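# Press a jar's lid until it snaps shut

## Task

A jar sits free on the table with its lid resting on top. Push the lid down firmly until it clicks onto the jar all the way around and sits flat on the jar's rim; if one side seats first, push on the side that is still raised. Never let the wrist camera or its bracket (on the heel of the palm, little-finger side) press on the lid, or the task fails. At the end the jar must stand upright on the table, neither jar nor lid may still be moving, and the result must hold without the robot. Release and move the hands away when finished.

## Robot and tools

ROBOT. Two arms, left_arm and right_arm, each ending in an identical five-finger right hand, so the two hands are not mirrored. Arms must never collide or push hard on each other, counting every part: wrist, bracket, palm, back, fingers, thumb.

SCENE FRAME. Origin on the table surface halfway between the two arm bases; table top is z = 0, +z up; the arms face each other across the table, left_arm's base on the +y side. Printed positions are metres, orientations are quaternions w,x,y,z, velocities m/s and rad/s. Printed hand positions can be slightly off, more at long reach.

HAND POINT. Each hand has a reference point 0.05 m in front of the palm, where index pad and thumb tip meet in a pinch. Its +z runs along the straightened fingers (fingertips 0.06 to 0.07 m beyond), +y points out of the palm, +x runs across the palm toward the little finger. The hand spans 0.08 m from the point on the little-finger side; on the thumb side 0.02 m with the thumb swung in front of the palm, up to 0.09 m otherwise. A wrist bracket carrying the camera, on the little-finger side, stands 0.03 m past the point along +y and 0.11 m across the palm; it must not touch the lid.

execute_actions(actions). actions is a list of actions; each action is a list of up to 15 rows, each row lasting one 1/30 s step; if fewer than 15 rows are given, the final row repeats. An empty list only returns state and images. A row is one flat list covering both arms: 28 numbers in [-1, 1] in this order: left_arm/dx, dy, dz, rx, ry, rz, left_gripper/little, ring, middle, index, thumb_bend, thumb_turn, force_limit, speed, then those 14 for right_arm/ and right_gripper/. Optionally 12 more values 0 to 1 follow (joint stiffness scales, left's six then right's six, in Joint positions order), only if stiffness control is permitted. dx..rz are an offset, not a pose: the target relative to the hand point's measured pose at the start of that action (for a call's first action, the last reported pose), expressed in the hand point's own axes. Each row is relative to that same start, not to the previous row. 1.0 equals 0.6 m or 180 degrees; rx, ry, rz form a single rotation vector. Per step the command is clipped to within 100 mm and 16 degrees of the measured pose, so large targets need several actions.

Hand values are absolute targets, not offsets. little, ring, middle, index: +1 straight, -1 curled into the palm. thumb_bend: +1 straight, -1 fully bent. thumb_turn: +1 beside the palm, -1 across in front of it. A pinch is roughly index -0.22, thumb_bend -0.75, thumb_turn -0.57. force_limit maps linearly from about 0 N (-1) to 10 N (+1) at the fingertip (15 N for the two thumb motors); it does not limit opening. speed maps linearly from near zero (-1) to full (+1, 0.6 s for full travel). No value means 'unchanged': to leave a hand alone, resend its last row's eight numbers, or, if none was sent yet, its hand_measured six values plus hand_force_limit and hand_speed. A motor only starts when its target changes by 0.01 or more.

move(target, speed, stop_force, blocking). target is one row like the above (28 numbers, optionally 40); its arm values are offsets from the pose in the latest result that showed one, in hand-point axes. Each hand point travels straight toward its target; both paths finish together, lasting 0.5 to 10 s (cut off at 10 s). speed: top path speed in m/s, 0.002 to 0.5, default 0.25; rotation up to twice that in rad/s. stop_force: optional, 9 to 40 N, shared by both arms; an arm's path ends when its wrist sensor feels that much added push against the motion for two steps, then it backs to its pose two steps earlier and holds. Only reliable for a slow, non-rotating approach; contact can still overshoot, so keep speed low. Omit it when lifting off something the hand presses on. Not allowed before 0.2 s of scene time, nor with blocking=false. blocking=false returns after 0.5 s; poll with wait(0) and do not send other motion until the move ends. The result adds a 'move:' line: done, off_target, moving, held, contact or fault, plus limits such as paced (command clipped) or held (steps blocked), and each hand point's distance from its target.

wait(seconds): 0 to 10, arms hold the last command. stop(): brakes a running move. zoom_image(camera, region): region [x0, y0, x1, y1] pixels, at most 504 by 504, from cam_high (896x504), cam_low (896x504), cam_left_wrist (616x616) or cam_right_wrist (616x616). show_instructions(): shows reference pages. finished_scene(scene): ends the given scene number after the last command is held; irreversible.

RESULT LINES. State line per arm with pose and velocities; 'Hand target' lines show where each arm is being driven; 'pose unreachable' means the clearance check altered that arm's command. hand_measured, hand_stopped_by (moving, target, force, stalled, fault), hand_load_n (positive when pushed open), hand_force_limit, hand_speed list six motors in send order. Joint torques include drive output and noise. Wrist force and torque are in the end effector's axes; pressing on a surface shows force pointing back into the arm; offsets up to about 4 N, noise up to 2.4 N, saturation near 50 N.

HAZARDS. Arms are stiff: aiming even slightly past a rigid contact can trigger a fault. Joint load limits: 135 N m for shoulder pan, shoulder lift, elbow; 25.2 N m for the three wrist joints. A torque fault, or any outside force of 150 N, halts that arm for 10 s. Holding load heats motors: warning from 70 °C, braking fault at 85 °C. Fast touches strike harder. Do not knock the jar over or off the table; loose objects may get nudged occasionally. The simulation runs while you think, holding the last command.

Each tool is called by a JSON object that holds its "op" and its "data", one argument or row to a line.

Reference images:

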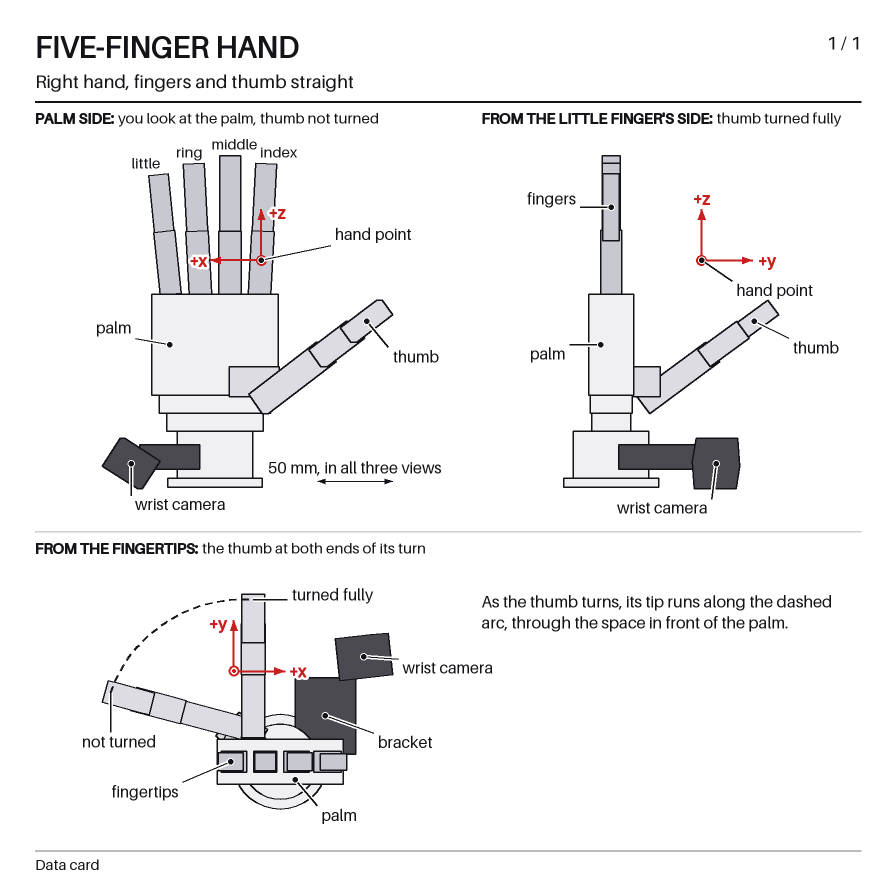

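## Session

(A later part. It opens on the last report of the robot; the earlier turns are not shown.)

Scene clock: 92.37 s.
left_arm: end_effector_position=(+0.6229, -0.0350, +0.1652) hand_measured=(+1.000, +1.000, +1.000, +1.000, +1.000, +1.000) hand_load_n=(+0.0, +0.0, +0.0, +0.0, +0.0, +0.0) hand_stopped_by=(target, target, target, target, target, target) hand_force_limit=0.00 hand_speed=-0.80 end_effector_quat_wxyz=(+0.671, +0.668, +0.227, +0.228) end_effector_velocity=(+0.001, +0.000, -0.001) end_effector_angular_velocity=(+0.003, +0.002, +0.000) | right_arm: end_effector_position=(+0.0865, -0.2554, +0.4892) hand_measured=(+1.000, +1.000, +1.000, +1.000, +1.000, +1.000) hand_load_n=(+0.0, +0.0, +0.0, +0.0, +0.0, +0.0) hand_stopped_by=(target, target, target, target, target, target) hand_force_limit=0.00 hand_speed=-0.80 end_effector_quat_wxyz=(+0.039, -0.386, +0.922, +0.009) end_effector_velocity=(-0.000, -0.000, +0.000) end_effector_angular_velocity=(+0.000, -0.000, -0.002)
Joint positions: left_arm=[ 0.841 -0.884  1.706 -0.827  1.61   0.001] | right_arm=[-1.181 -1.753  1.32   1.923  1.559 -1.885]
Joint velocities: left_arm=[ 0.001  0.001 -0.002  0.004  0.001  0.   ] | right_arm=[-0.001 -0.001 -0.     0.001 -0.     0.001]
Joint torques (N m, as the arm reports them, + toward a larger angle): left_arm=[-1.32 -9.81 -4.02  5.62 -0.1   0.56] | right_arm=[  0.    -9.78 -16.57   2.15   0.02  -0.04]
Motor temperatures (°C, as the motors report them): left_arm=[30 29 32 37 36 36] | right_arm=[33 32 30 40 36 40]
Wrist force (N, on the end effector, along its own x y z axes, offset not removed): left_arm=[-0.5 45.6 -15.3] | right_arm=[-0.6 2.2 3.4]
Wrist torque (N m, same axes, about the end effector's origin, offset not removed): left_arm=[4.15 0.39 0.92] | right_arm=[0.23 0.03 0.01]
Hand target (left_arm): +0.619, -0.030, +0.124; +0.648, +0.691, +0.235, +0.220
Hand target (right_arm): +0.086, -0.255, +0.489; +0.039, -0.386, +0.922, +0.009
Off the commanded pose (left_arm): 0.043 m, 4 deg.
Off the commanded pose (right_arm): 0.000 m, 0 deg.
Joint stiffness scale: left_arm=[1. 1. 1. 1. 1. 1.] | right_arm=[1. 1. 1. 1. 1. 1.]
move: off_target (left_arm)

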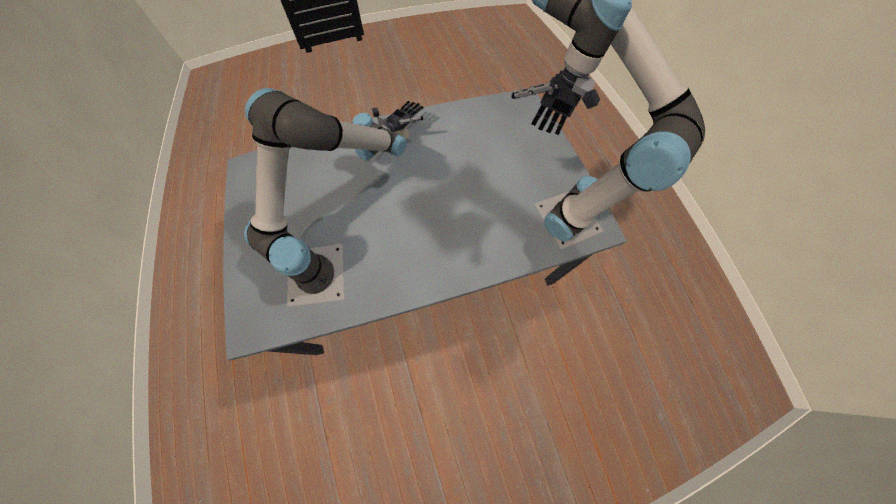

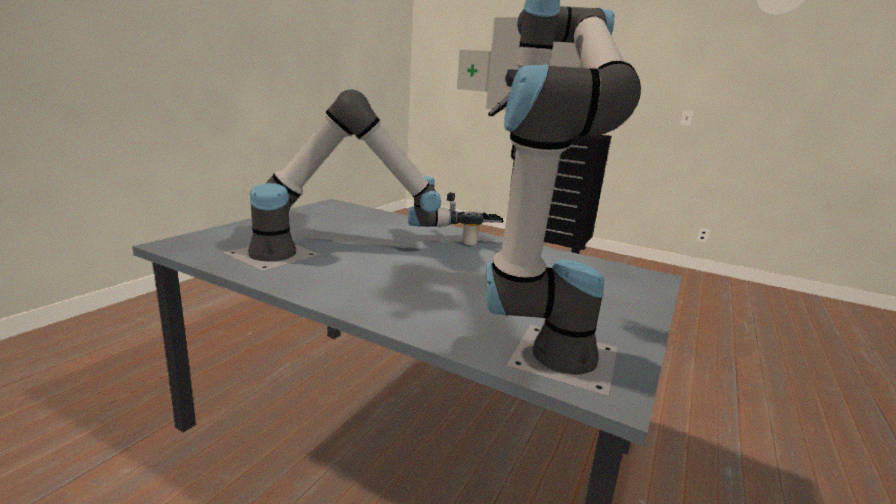

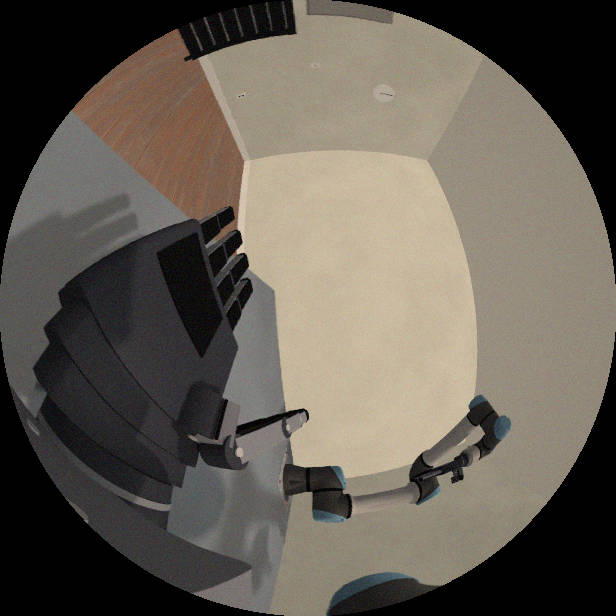

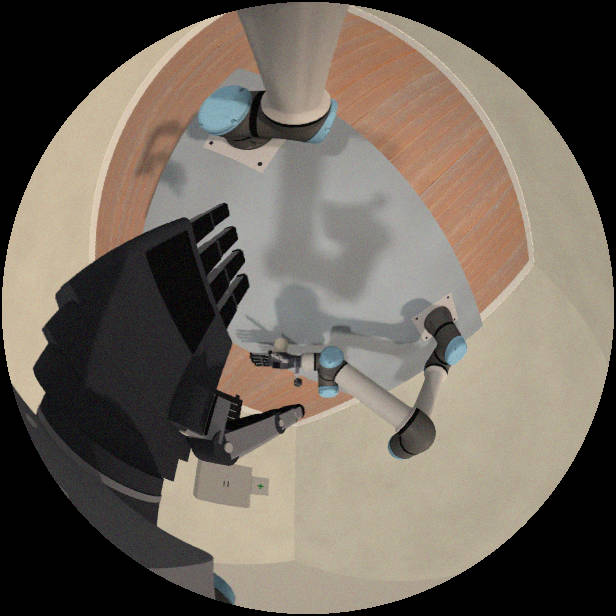

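{"op": "execute_actions", "data": {
  "actions": [
    [[0,-0.071,-0.013,0.023,0,0,1,1,1,1,1,1,0,-0.8,0,0,0,0,0,0,1,1,1,1,1,1,0,-0.8],[0,-0.073,-0.015,0.024,0,0,1,1,1,1,1,1,0,-0.8,0,0,0,0,0,0,1,1,1,1,1,1,0,-0.8],[0,-0.075,-0.017,0.025,0,0,1,1,1,1,1,1,0,-0.8,0,0,0,0,0,0,1,1,1,1,1,1,0,-0.8],[0,-0.078,-0.018,0.026,0,0,1,1,1,1,1,1,0,-0.8,0,0,0,0,0,0,1,1,1,1,1,1,0,-0.8],[0,-0.081,-0.019,0.027,0,0,1,1,1,1,1,1,0,-0.8,0,0,0,0,0,0,1,1,1,1,1,1,0,-0.8],[0,-0.084,-0.020,0.028,0,0,1,1,1,1,1,1,0,-0.8,0,0,0,0,0,0,1,1,1,1,1,1,0,-0.8],[0,-0.087,-0.0205,0.029,0,0,1,1,1,1,1,1,0,-0.8,0,0,0,0,0,0,1,1,1,1,1,1,0,-0.8],[0,-0.090,-0.021,0.030,0,0,1,1,1,1,1,1,0,-0.8,0,0,0,0,0,0,1,1,1,1,1,1,0,-0.8],[0,-0.093,-0.0215,0.031,0,0,1,1,1,1,1,1,0,-0.8,0,0,0,0,0,0,1,1,1,1,1,1,0,-0.8],[0,-0.096,-0.022,0.032,0,0,1,1,1,1,1,1,0,-0.8,0,0,0,0,0,0,1,1,1,1,1,1,0,-0.8],[0,-0.099,-0.0225,0.033,0,0,1,1,1,1,1,1,0,-0.8,0,0,0,0,0,0,1,1,1,1,1,1,0,-0.8],[0,-0.102,-0.023,0.034,0,0,1,1,1,1,1,1,0,-0.8,0,0,0,0,0,0,1,1,1,1,1,1,0,-0.8]]
  ]
}}

{"op": "wait", "data": {
  "seconds": 0.4
}}

{"op": "zoom_image", "data": {
  "camera": "cam_low",
  "region": [430, 190, 510, 255]
}}

Scene clock: 101.17 s.
left_arm: end_effector_position=(+0.6221, -0.0346, +0.1647) hand_measured=(+1.000, +1.000, +1.000, +1.000, +1.000, +1.000) hand_load_n=(+0.0, +0.0, +0.0, +0.0, +0.0, +0.0) hand_stopped_by=(target, target, target, target, target, target) hand_force_limit=0.00 hand_speed=-0.80 end_effector_quat_wxyz=(+0.670, +0.669, +0.226, +0.229) end_effector_velocity=(+0.001, +0.001, -0.000) end_effector_angular_velocity=(+0.002, -0.001, +0.002) | right_arm: end_effector_position=(+0.0865, -0.2554, +0.4892) hand_measured=(+1.000, +1.000, +1.000, +1.000, +1.000, +1.000) hand_load_n=(+0.0, +0.0, +0.0, +0.0, +0.0, +0.0) hand_stopped_by=(target, target, target, target, target, target) hand_force_limit=0.00 hand_speed=-0.80 end_effector_quat_wxyz=(+0.039, -0.386, +0.922, +0.009) end_effector_velocity=(-0.000, -0.000, +0.001) end_effector_angular_velocity=(+0.002, -0.004, +0.001)
Joint positions: left_arm=[ 0.841 -0.885  1.709 -0.827  1.61   0.003] | right_arm=[-1.181 -1.753  1.32   1.923  1.559 -1.885]
Joint velocities: left_arm=[0.002 0.    0.    0.    0.    0.002] | right_arm=[ 0.    -0.002 -0.002 -0.001 -0.    -0.   ]
Joint torques (N m, as the arm reports them, + toward a larger angle): left_arm=[-0.23 -6.14 15.09 10.29  0.19  1.06] | right_arm=[  0.46 -10.12 -17.33   2.1    0.01   0.12]
Motor temperatures (°C, as the motors report them): left_arm=[30 29 32 37 36 36] | right_arm=[33 32 30 40 36 40]
Wrist force (N, on the end effector, along its own x y z axes, offset not removed): left_arm=[0.3 49.7 16.8] | right_arm=[-0.3 0.2 0.6]
Wrist torque (N m, same axes, about the end effector's origin, offset not removed): left_arm=[1.02 -0.59 1.09] | right_arm=[0.03 0.20 0.00]
Hand target (left_arm): +0.613, -0.022, +0.106; +0.634, +0.703, +0.238, +0.216
Hand target (right_arm): +0.086, -0.255, +0.489; +0.039, -0.386, +0.922, +0.009
Off the commanded pose (left_arm): 0.062 m, 6 deg.
Off the commanded pose (right_arm): 0.000 m, 0 deg.
Joint stiffness scale: left_arm=[1. 1. 1. 1. 1. 1.] | right_arm=[1. 1. 1. 1. 1. 1.]

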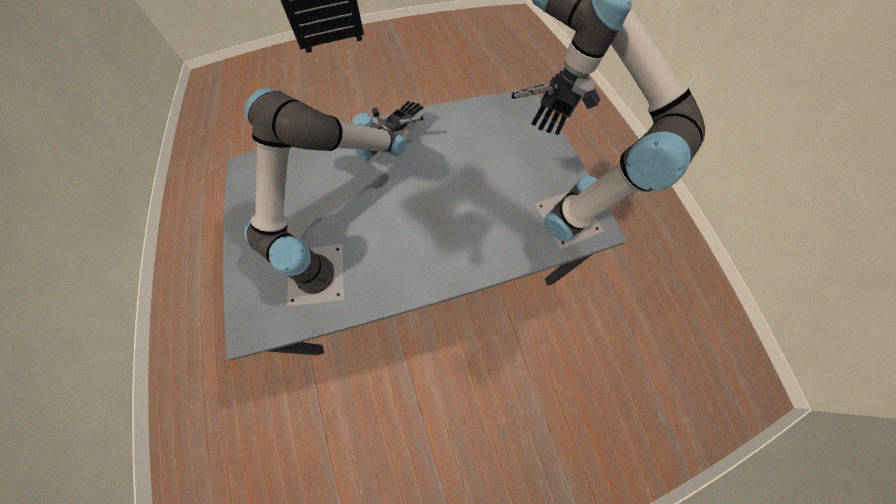

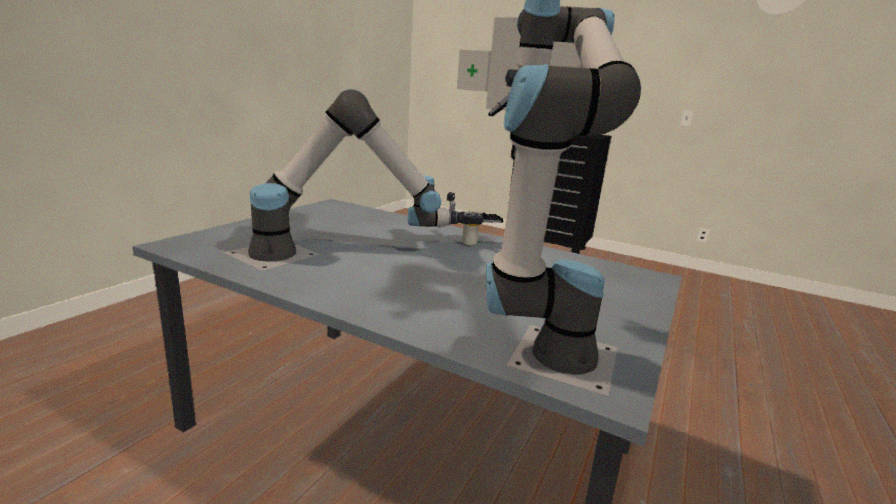

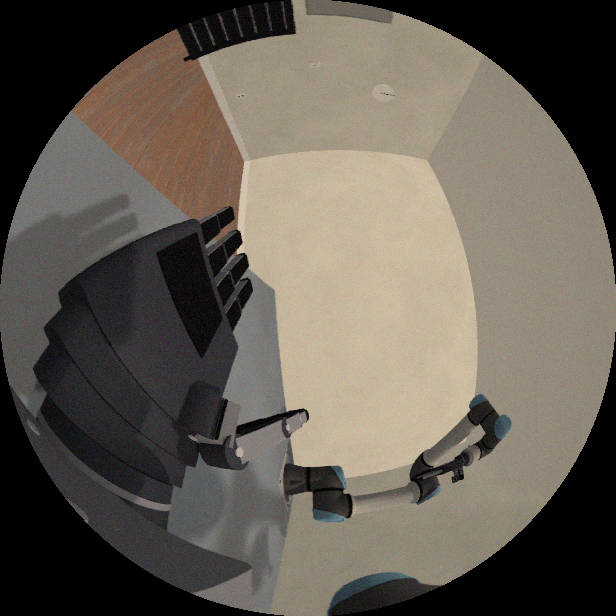

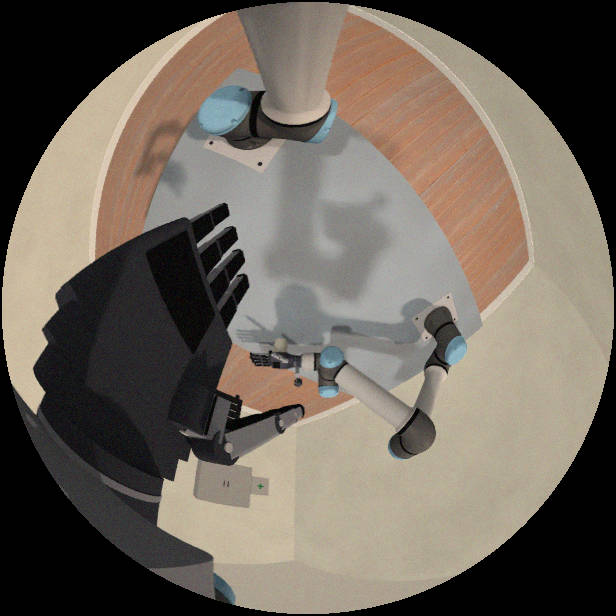

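Scene clock: 101.57 s.
left_arm: end_effector_position=(+0.6221, -0.0346, +0.1647) hand_measured=(+1.000, +1.000, +1.000, +1.000, +1.000, +1.000) hand_load_n=(+0.0, +0.0, +0.0, +0.0, +0.0, +0.0) hand_stopped_by=(target, target, target, target, target, target) hand_force_limit=0.00 hand_speed=-0.80 end_effector_quat_wxyz=(+0.670, +0.669, +0.226, +0.229) end_effector_velocity=(+0.001, +0.001, -0.000) end_effector_angular_velocity=(+0.001, +0.000, +0.001) | right_arm: end_effector_position=(+0.0865, -0.2554, +0.4892) hand_measured=(+1.000, +1.000, +1.000, +1.000, +1.000, +1.000) hand_load_n=(+0.0, +0.0, +0.0, +0.0, +0.0, +0.0) hand_stopped_by=(target, target, target, target, target, target) hand_force_limit=0.00 hand_speed=-0.80 end_effector_quat_wxyz=(+0.039, -0.386, +0.922, +0.009) end_effector_velocity=(+0.000, +0.000, +0.000) end_effector_angular_velocity=(+0.001, -0.002, +0.001)
Joint positions: left_arm=[ 0.841 -0.885  1.709 -0.827  1.61   0.004] | right_arm=[-1.181 -1.753  1.32   1.923  1.559 -1.885]
Joint velocities: left_arm=[ 0.001  0.     0.     0.    -0.     0.   ] | right_arm=[ 0.001  0.    -0.002 -0.     0.    -0.   ]
Joint torques (N m, as the arm reports them, + toward a larger angle): left_arm=[-0.1  -5.44 15.97 10.7   0.21  0.76] | right_arm=[  0.86 -10.01 -18.09   2.12   0.14   0.05]
Motor temperatures (°C, as the motors report them): left_arm=[30 29 32 37 36 36] | right_arm=[33 32 30 40 36 40]
Wrist force (N, on the end effector, along its own x y z axes, offset not removed): left_arm=[1.9 48.7 18.1] | right_arm=[0.8 -1.8 2.6]
Wrist torque (N m, same axes, about the end effector's origin, offset not removed): left_arm=[0.66 -0.72 0.90] | right_arm=[-0.34 -0.08 0.02]
Hand target (left_arm): +0.613, -0.022, +0.106; +0.634, +0.703, +0.238, +0.216
Hand target (right_arm): +0.086, -0.255, +0.489; +0.039, -0.386, +0.922, +0.009
Off the commanded pose (left_arm): 0.062 m, 6 deg.
Off the commanded pose (right_arm): 0.000 m, 0 deg.
Joint stiffness scale: left_arm=[1. 1. 1. 1. 1. 1.] | right_arm=[1. 1. 1. 1. 1. 1.]
wait: 0.40 s; at rest by 0.17 s

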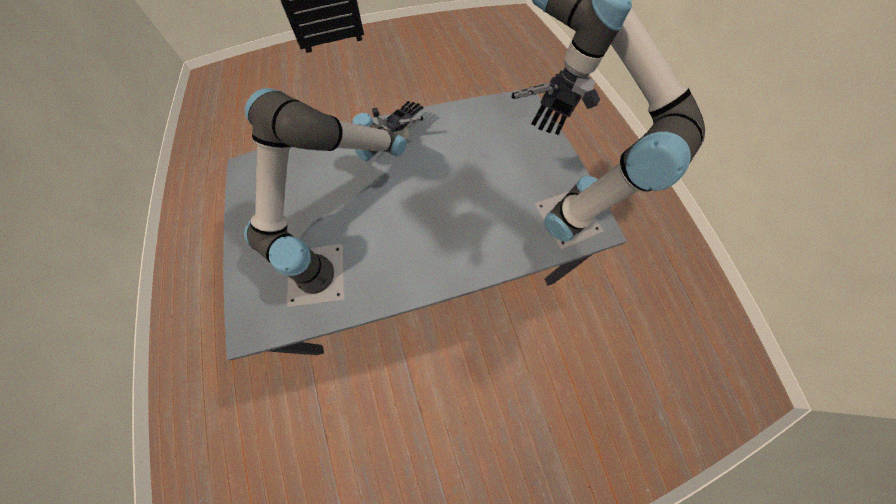

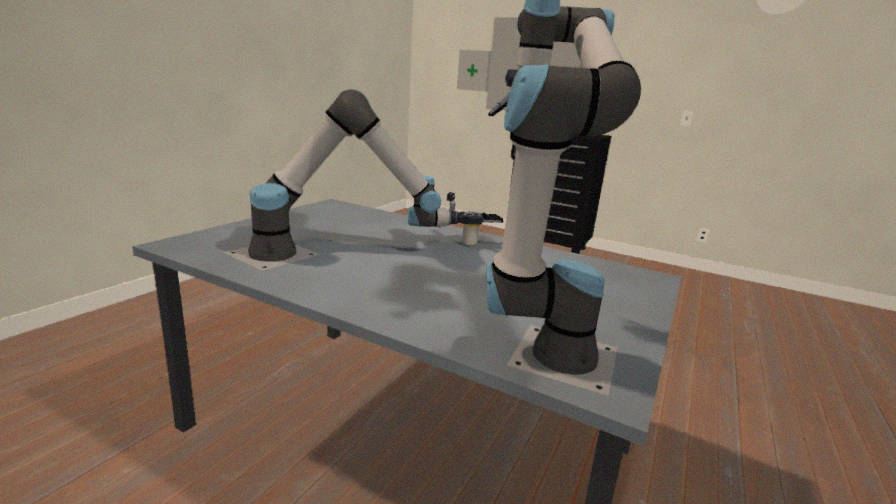

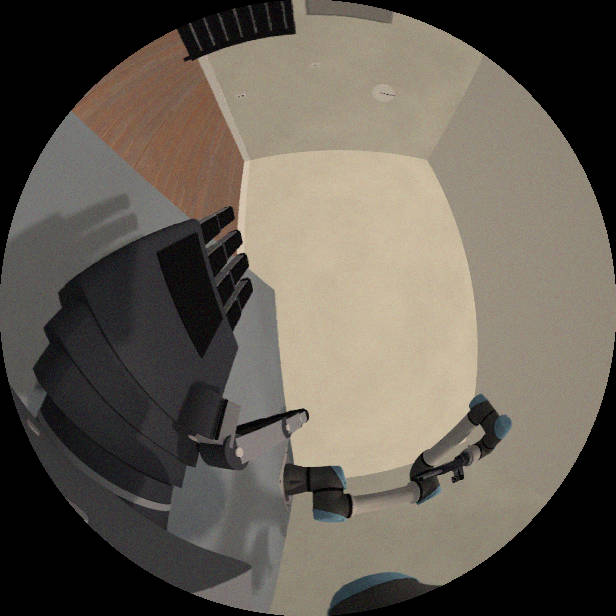

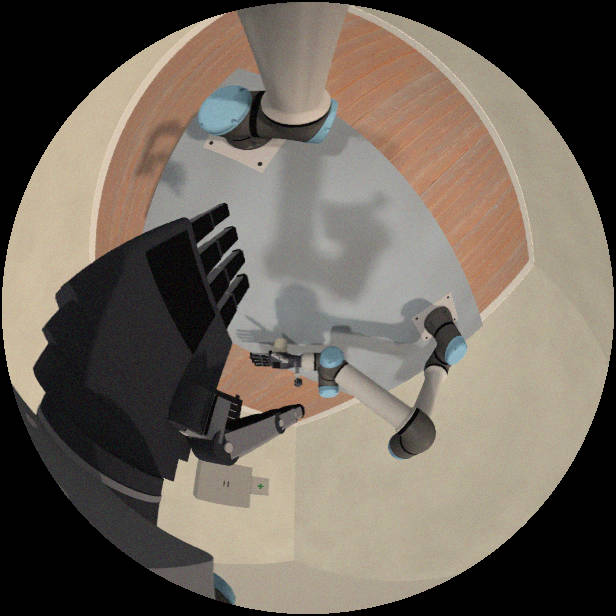

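Region (430, 190, 510, 255) of cam_low's 896x504 image, scaled by 6.300, with more detail than that image has; it fills the top 410 rows of this view, and the rest is white.

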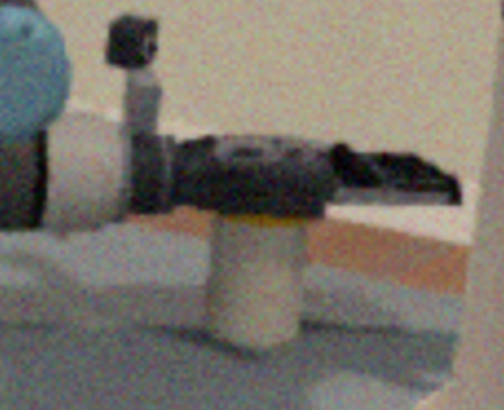

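{"op": "execute_actions", "data": {
  "actions": [
    [[0,-0.094,-0.019,0.031,0,0,1,1,1,1,1,1,0,-0.8,0,0,0,0,0,0,1,1,1,1,1,1,0,-0.8],[0,-0.086,-0.016,0.028,0,0,1,1,1,1,1,1,0,-0.8,0,0,0,0,0,0,1,1,1,1,1,1,0,-0.8],[0,-0.078,-0.0145,0.025,0,0,1,1,1,1,1,1,0,-0.8,0,0,0,0,0,0,1,1,1,1,1,1,0,-0.8],[0,-0.070,-0.013,0.0225,0,0,1,1,1,1,1,1,0,-0.8,0,0,0,0,0,0,1,1,1,1,1,1,0,-0.8],[0,-0.062,-0.0115,0.020,0,0,1,1,1,1,1,1,0,-0.8,0,0,0,0,0,0,1,1,1,1,1,1,0,-0.8],[0,-0.054,-0.010,0.0175,0,0,1,1,1,1,1,1,0,-0.8,0,0,0,0,0,0,1,1,1,1,1,1,0,-0.8],[0,-0.046,-0.0085,0.015,0,0,1,1,1,1,1,1,0,-0.8,0,0,0,0,0,0,1,1,1,1,1,1,0,-0.8],[0,-0.038,-0.007,0.0125,0,0,1,1,1,1,1,1,0,-0.8,0,0,0,0,0,0,1,1,1,1,1,1,0,-0.8],[0,-0.030,-0.0055,0.010,0,0,1,1,1,1,1,1,0,-0.8,0,0,0,0,0,0,1,1,1,1,1,1,0,-0.8],[0,-0.022,-0.004,0.007,0,0,1,1,1,1,1,1,0,-0.8,0,0,0,0,0,0,1,1,1,1,1,1,0,-0.8],[0,-0.014,-0.0025,0.0045,0,0,1,1,1,1,1,1,0,-0.8,0,0,0,0,0,0,1,1,1,1,1,1,0,-0.8],[0,-0.006,-0.001,0.002,0,0,1,1,1,1,1,1,0,-0.8,0,0,0,0,0,0,1,1,1,1,1,1,0,-0.8],[0,0.002,0,0,0,0,1,1,1,1,1,1,0,-0.8,0,0,0,0,0,0,1,1,1,1,1,1,0,-0.8],[0,0.010,0,0,0,0,1,1,1,1,1,1,0,-0.8,0,0,0,0,0,0,1,1,1,1,1,1,0,-0.8],[0,0.018,0,0,0,0,1,1,1,1,1,1,0,-0.8,0,0,0,0,0,0,1,1,1,1,1,1,0,-0.8]],
    [[0,0.026,0,0,0,0,1,1,1,1,1,1,0,-0.8,0,0,0,0,0,0,1,1,1,1,1,1,0,-0.8],[0,0.036,0,0,0,0,1,1,1,1,1,1,0,-0.8,0,0,0,0,0,0,1,1,1,1,1,1,0,-0.8],[0,0.046,0,0,0,0,1,1,1,1,1,1,0,-0.8,0,0,0,0,0,0,1,1,1,1,1,1,0,-0.8],[0,0.058,0,0,0,0,1,1,1,1,1,1,0,-0.8,0,0,0,0,0,0,1,1,1,1,1,1,0,-0.8],[0,0.070,0,0,0,0,1,1,1,1,1,1,0,-0.8,0,0,0,0,0,0,1,1,1,1,1,1,0,-0.8],[0,0.082,0,0,0,0,1,1,1,1,1,1,0,-0.8,0,0,0,0,0,0,1,1,1,1,1,1,0,-0.8],[0,0.094,0,0,0,0,1,1,1,1,1,1,0,-0.8,0,0,0,0,0,0,1,1,1,1,1,1,0,-0.8],[0,0.106,0,0,0,0,1,1,1,1,1,1,0,-0.8,0,0,0,0,0,0,1,1,1,1,1,1,0,-0.8],[0,0.118,0,0,0,0,1,1,1,1,1,1,0,-0.8,0,0,0,0,0,0,1,1,1,1,1,1,0,-0.8],[0,0.128,0,0,0,0,1,1,1,1,1,1,0,-0.8,0,0,0,0,0,0,1,1,1,1,1,1,0,-0.8],[0,0.138,0,0,0,0,1,1,1,1,1,1,0,-0.8,0,0,0,0,0,0,1,1,1,1,1,1,0,-0.8],[0,0.146,0,0,0,0,1,1,1,1,1,1,0,-0.8,0,0,0,0,0,0,1,1,1,1,1,1,0,-0.8],[0,0.152,0,0,0,0,1,1,1,1,1,1,0,-0.8,0,0,0,0,0,0,1,1,1,1,1,1,0,-0.8],[0,0.156,0,0,0,0,1,1,1,1,1,1,0,-0.8,0,0,0,0,0,0,1,1,1,1,1,1,0,-0.8],[0,0.158,0,0,0,0,1,1,1,1,1,1,0,-0.8,0,0,0,0,0,0,1,1,1,1,1,1,0,-0.8]]
  ]
}}

{"op": "zoom_image", "data": {
  "camera": "cam_low",
  "region": [430, 200, 510, 260]
}}

{"op": "zoom_image", "data": {
  "camera": "cam_right_wrist",
  "region": [240, 310, 330, 390]
}}

Scene clock: 111.00 s.
left_arm: end_effector_position=(+0.6214, -0.0339, +0.2455) hand_measured=(+1.000, +1.000, +1.000, +1.000, +1.000, +1.000) hand_load_n=(+0.0, +0.0, +0.0, +0.0, +0.0, +0.0) hand_stopped_by=(target, target, target, target, target, target) hand_force_limit=0.00 hand_speed=-0.80 end_effector_quat_wxyz=(+0.675, +0.664, +0.223, +0.231) end_effector_velocity=(-0.001, +0.000, +0.180) end_effector_angular_velocity=(-0.030, -0.025, -0.000) | right_arm: end_effector_position=(+0.0865, -0.2554, +0.4892) hand_measured=(+1.000, +1.000, +1.000, +1.000, +1.000, +1.000) hand_load_n=(+0.0, +0.0, +0.0, +0.0, +0.0, +0.0) hand_stopped_by=(target, target, target, target, target, target) hand_force_limit=0.00 hand_speed=-0.80 end_effector_quat_wxyz=(+0.039, -0.386, +0.922, +0.009) end_effector_velocity=(+0.000, +0.000, -0.000) end_effector_angular_velocity=(-0.000, +0.001, +0.001)
Joint positions: left_arm=[ 0.841 -1.011  1.677 -0.684  1.61   0.004] | right_arm=[-1.181 -1.753  1.32   1.923  1.559 -1.885]
Joint velocities: left_arm=[-0.001 -0.253 -0.114  0.329 -0.001  0.   ] | right_arm=[ 0.001  0.001 -0.001 -0.    -0.    -0.   ]
Joint torques (N m, as the arm reports them, + toward a larger angle): left_arm=[ -3.18 -35.95 -14.8   -1.42  -0.76  -0.1 ] | right_arm=[  0.95  -9.74 -16.76   2.22   0.     0.25]
Motor temperatures (°C, as the motors report them): left_arm=[30 29 32 37 36 36] | right_arm=[33 32 30 40 36 40]
Wrist force (N, on the end effector, along its own x y z axes, offset not removed): left_arm=[-3.5 1.2 3.3] | right_arm=[-1.6 -1.6 2.3]
Wrist torque (N m, same axes, about the end effector's origin, offset not removed): left_arm=[0.08 0.49 -0.33] | right_arm=[-0.31 0.23 -0.24]
Hand target (left_arm): +0.621, -0.034, +0.261; +0.672, +0.668, +0.225, +0.230
Hand target (right_arm): +0.086, -0.255, +0.489; +0.039, -0.386, +0.922, +0.009
Off the commanded pose (left_arm): 0.015 m, 1 deg.
Off the commanded pose (right_arm): 0.000 m, 0 deg.
Joint stiffness scale: left_arm=[1. 1. 1. 1. 1. 1.] | right_arm=[1. 1. 1. 1. 1. 1.]

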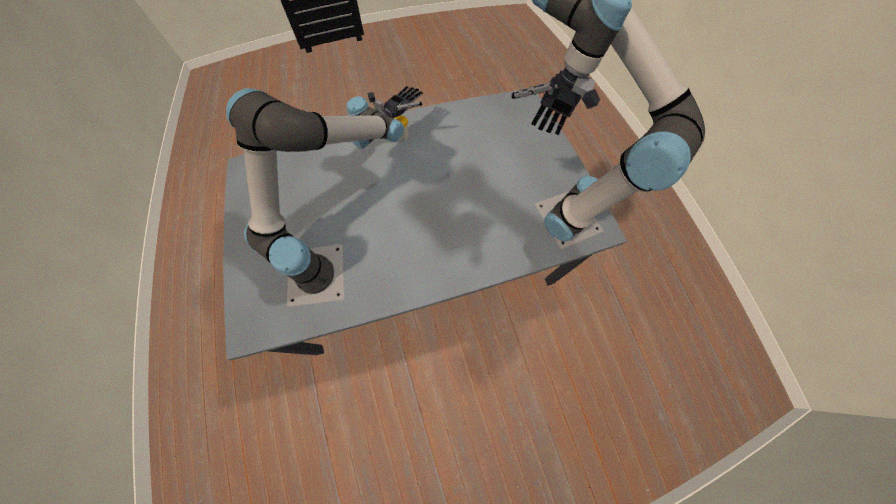

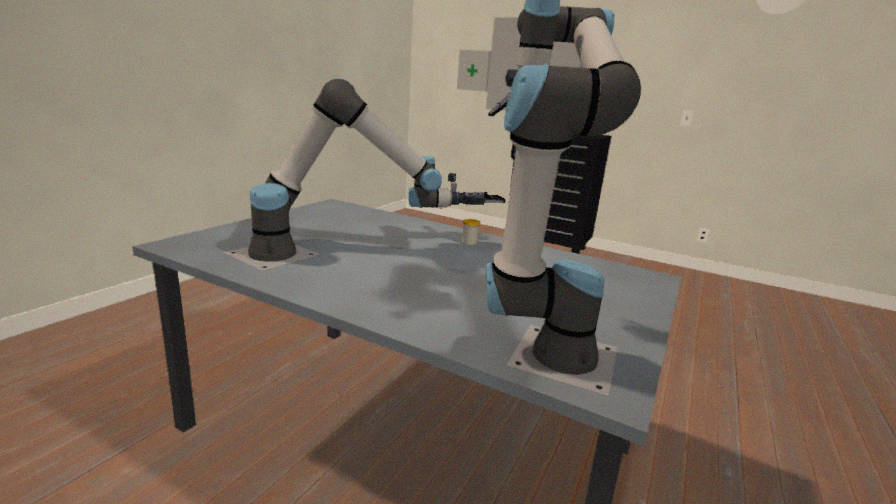

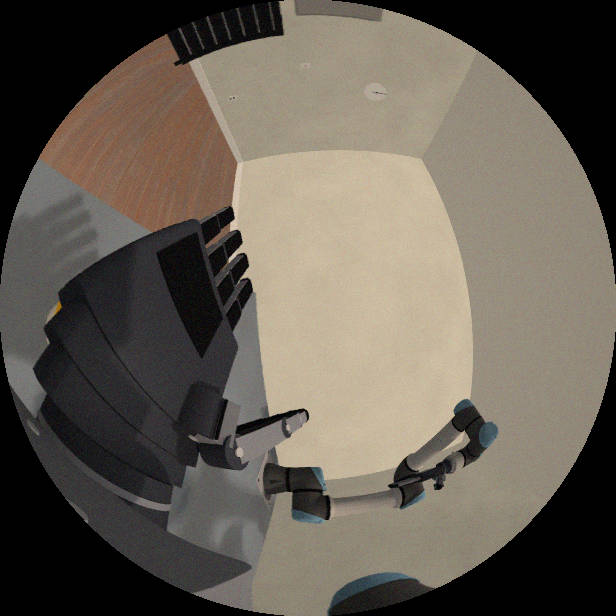

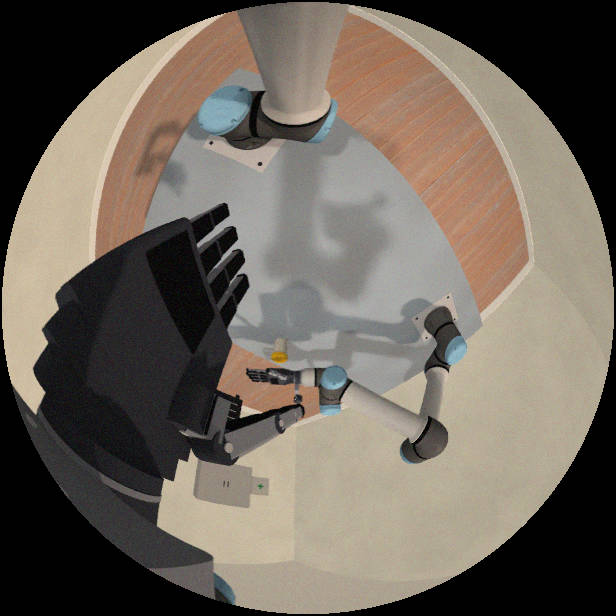

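Region (430, 200, 510, 260) of cam_low's 896x504 image, scaled by 6.300, with more detail than that image has; it fills the top 378 rows of this view, and the rest is white.

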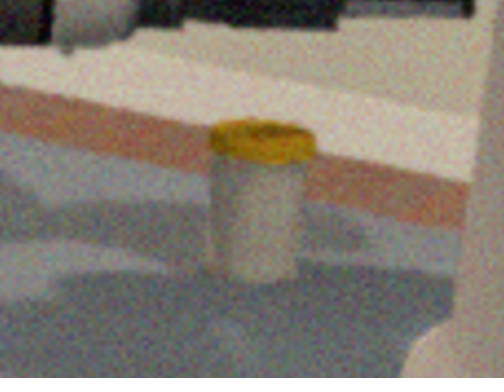

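Region (240, 310, 330, 390) of cam_right_wrist's 616x616 image, scaled by 5.600, with more detail than that image has.

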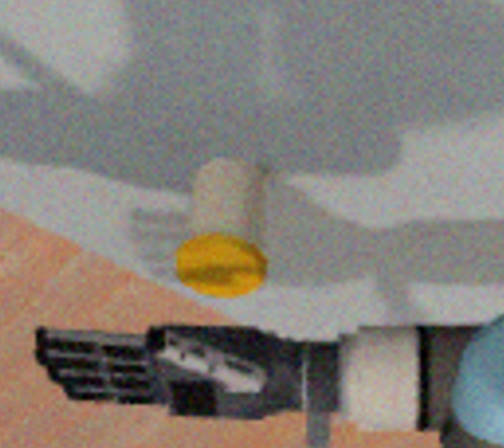

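{"op": "move", "data": {
  "target": [-0.17,0.0,-0.25,0,0,0,1,1,1,1,1,1,0,-0.8,0,0,0,0,0,0,1,1,1,1,1,1,0,-0.8],
  "speed": 0.3
}}

{"op": "zoom_image", "data": {
  "camera": "cam_low",
  "region": [450, 210, 490, 250]
}}

Scene clock: 116.17 s.
left_arm: end_effector_position=(+0.4500, +0.0224, +0.2419) hand_measured=(+1.000, +1.000, +1.000, +1.000, +1.000, +1.000) hand_load_n=(+0.0, +0.0, +0.0, +0.0, +0.0, +0.0) hand_stopped_by=(target, target, target, target, target, target) hand_force_limit=0.00 hand_speed=-0.80 end_effector_quat_wxyz=(+0.675, +0.665, +0.223, +0.230) end_effector_velocity=(+0.001, +0.002, +0.001) end_effector_angular_velocity=(-0.006, -0.004, +0.019) | right_arm: end_effector_position=(+0.0865, -0.2554, +0.4892) hand_measured=(+1.000, +1.000, +1.000, +1.000, +1.000, +1.000) hand_load_n=(+0.0, +0.0, +0.0, +0.0, +0.0, +0.0) hand_stopped_by=(target, target, target, target, target, target) hand_force_limit=0.00 hand_speed=-0.80 end_effector_quat_wxyz=(+0.039, -0.386, +0.922, +0.009) end_effector_velocity=(-0.000, +0.000, +0.000) end_effector_angular_velocity=(+0.001, -0.001, +0.000)
Joint positions: left_arm=[ 0.585 -1.325  2.185 -0.877  1.356  0.008] | right_arm=[-1.181 -1.753  1.32   1.923  1.559 -1.885]
Joint velocities: left_arm=[-0.009 -0.003  0.008 -0.013 -0.028  0.001] | right_arm=[ 0.    -0.    -0.    -0.001  0.     0.   ]
Joint torques (N m, as the arm reports them, + toward a larger angle): left_arm=[ -2.26 -25.04 -12.26  -1.92  -0.78   0.25] | right_arm=[  1.06  -9.75 -17.48   1.97   0.08   0.05]
Motor temperatures (°C, as the motors report them): left_arm=[30 29 32 37 36 36] | right_arm=[33 32 30 40 36 40]
Wrist force (N, on the end effector, along its own x y z axes, offset not removed): left_arm=[3.7 -1.9 2.0] | right_arm=[1.8 1.0 1.8]
Wrist torque (N m, same axes, about the end effector's origin, offset not removed): left_arm=[-0.36 -0.58 -0.04] | right_arm=[0.05 -0.27 0.18]
Hand target (left_arm): +0.449, +0.023, +0.242; +0.675, +0.664, +0.224, +0.231
Hand target (right_arm): +0.086, -0.255, +0.489; +0.039, -0.386, +0.922, +0.009
Off the commanded pose (left_arm): 0.001 m, 0 deg.
Off the commanded pose (right_arm): 0.000 m, 0 deg.
Joint stiffness scale: left_arm=[1. 1. 1. 1. 1. 1.] | right_arm=[1. 1. 1. 1. 1. 1.]
move: done

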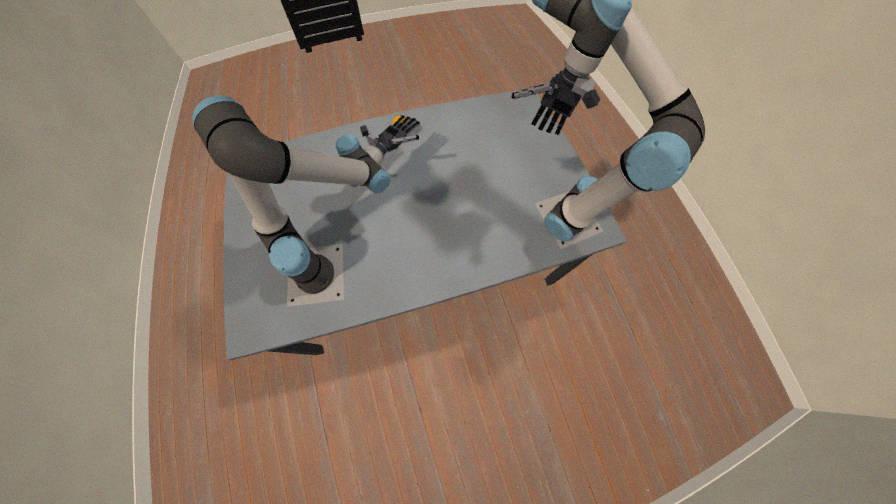

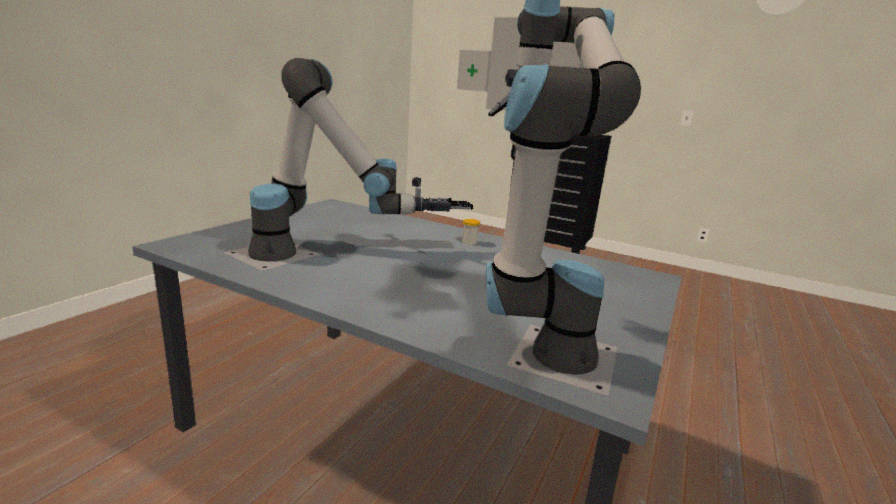

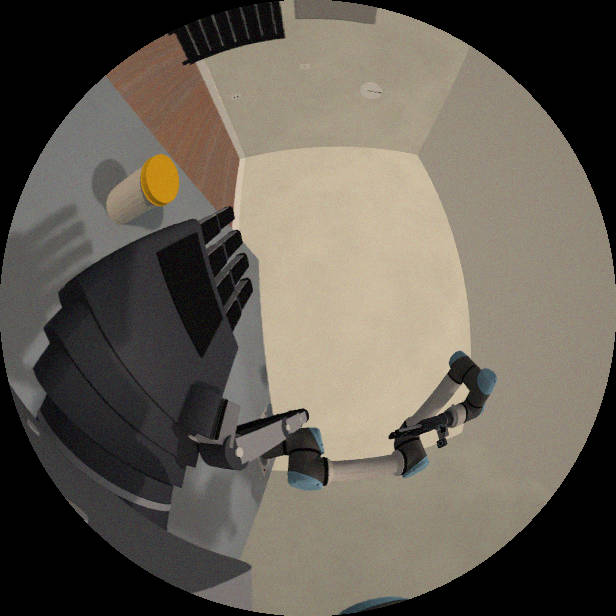

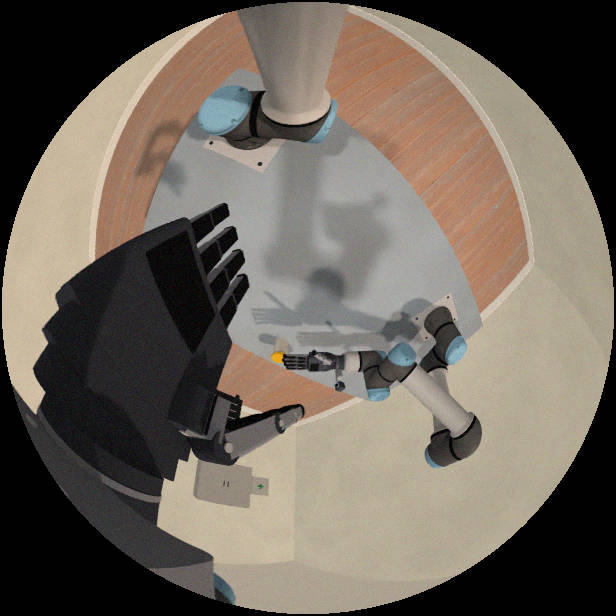

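Region (450, 210, 490, 250) of cam_low's 896x504 image, scaled by 12.600, with more detail than that image has.

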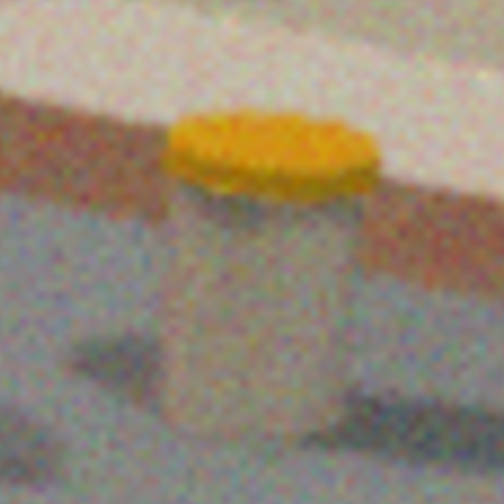

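{"op": "zoom_image", "data": {
  "camera": "cam_left_wrist",
  "region": [95, 145, 190, 235]
}}

{"op": "zoom_image", "data": {
  "camera": "cam_low",
  "region": [430, 200, 510, 260]
}}

Region (95, 145, 190, 235) of cam_left_wrist's 616x616 image, scaled by 5.305, with more detail than that image has; it fills the top 477 rows of this view, and the rest is white.

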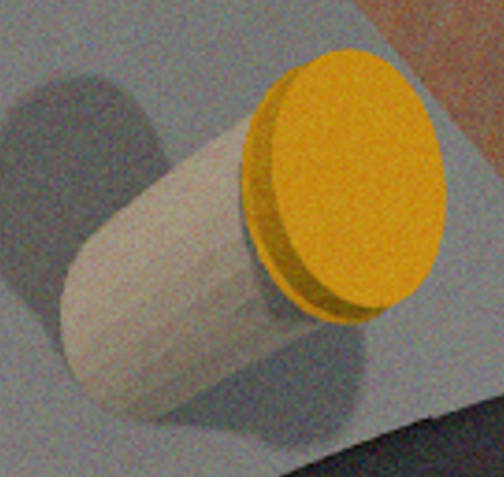

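Region (430, 200, 510, 260) of cam_low's 896x504 image, scaled by 6.300, with more detail than that image has; it fills the top 378 rows of this view, and the rest is white.

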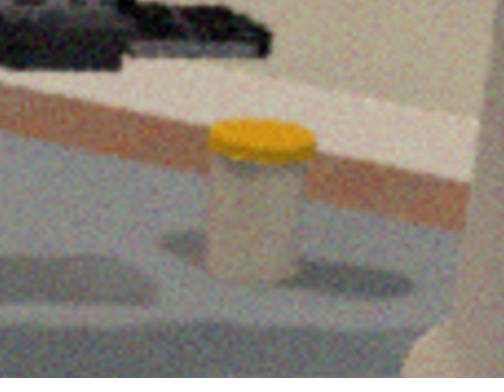

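{"op": "finished_scene", "data": {
  "scene": 1
}}

The scene is finished: the task was done.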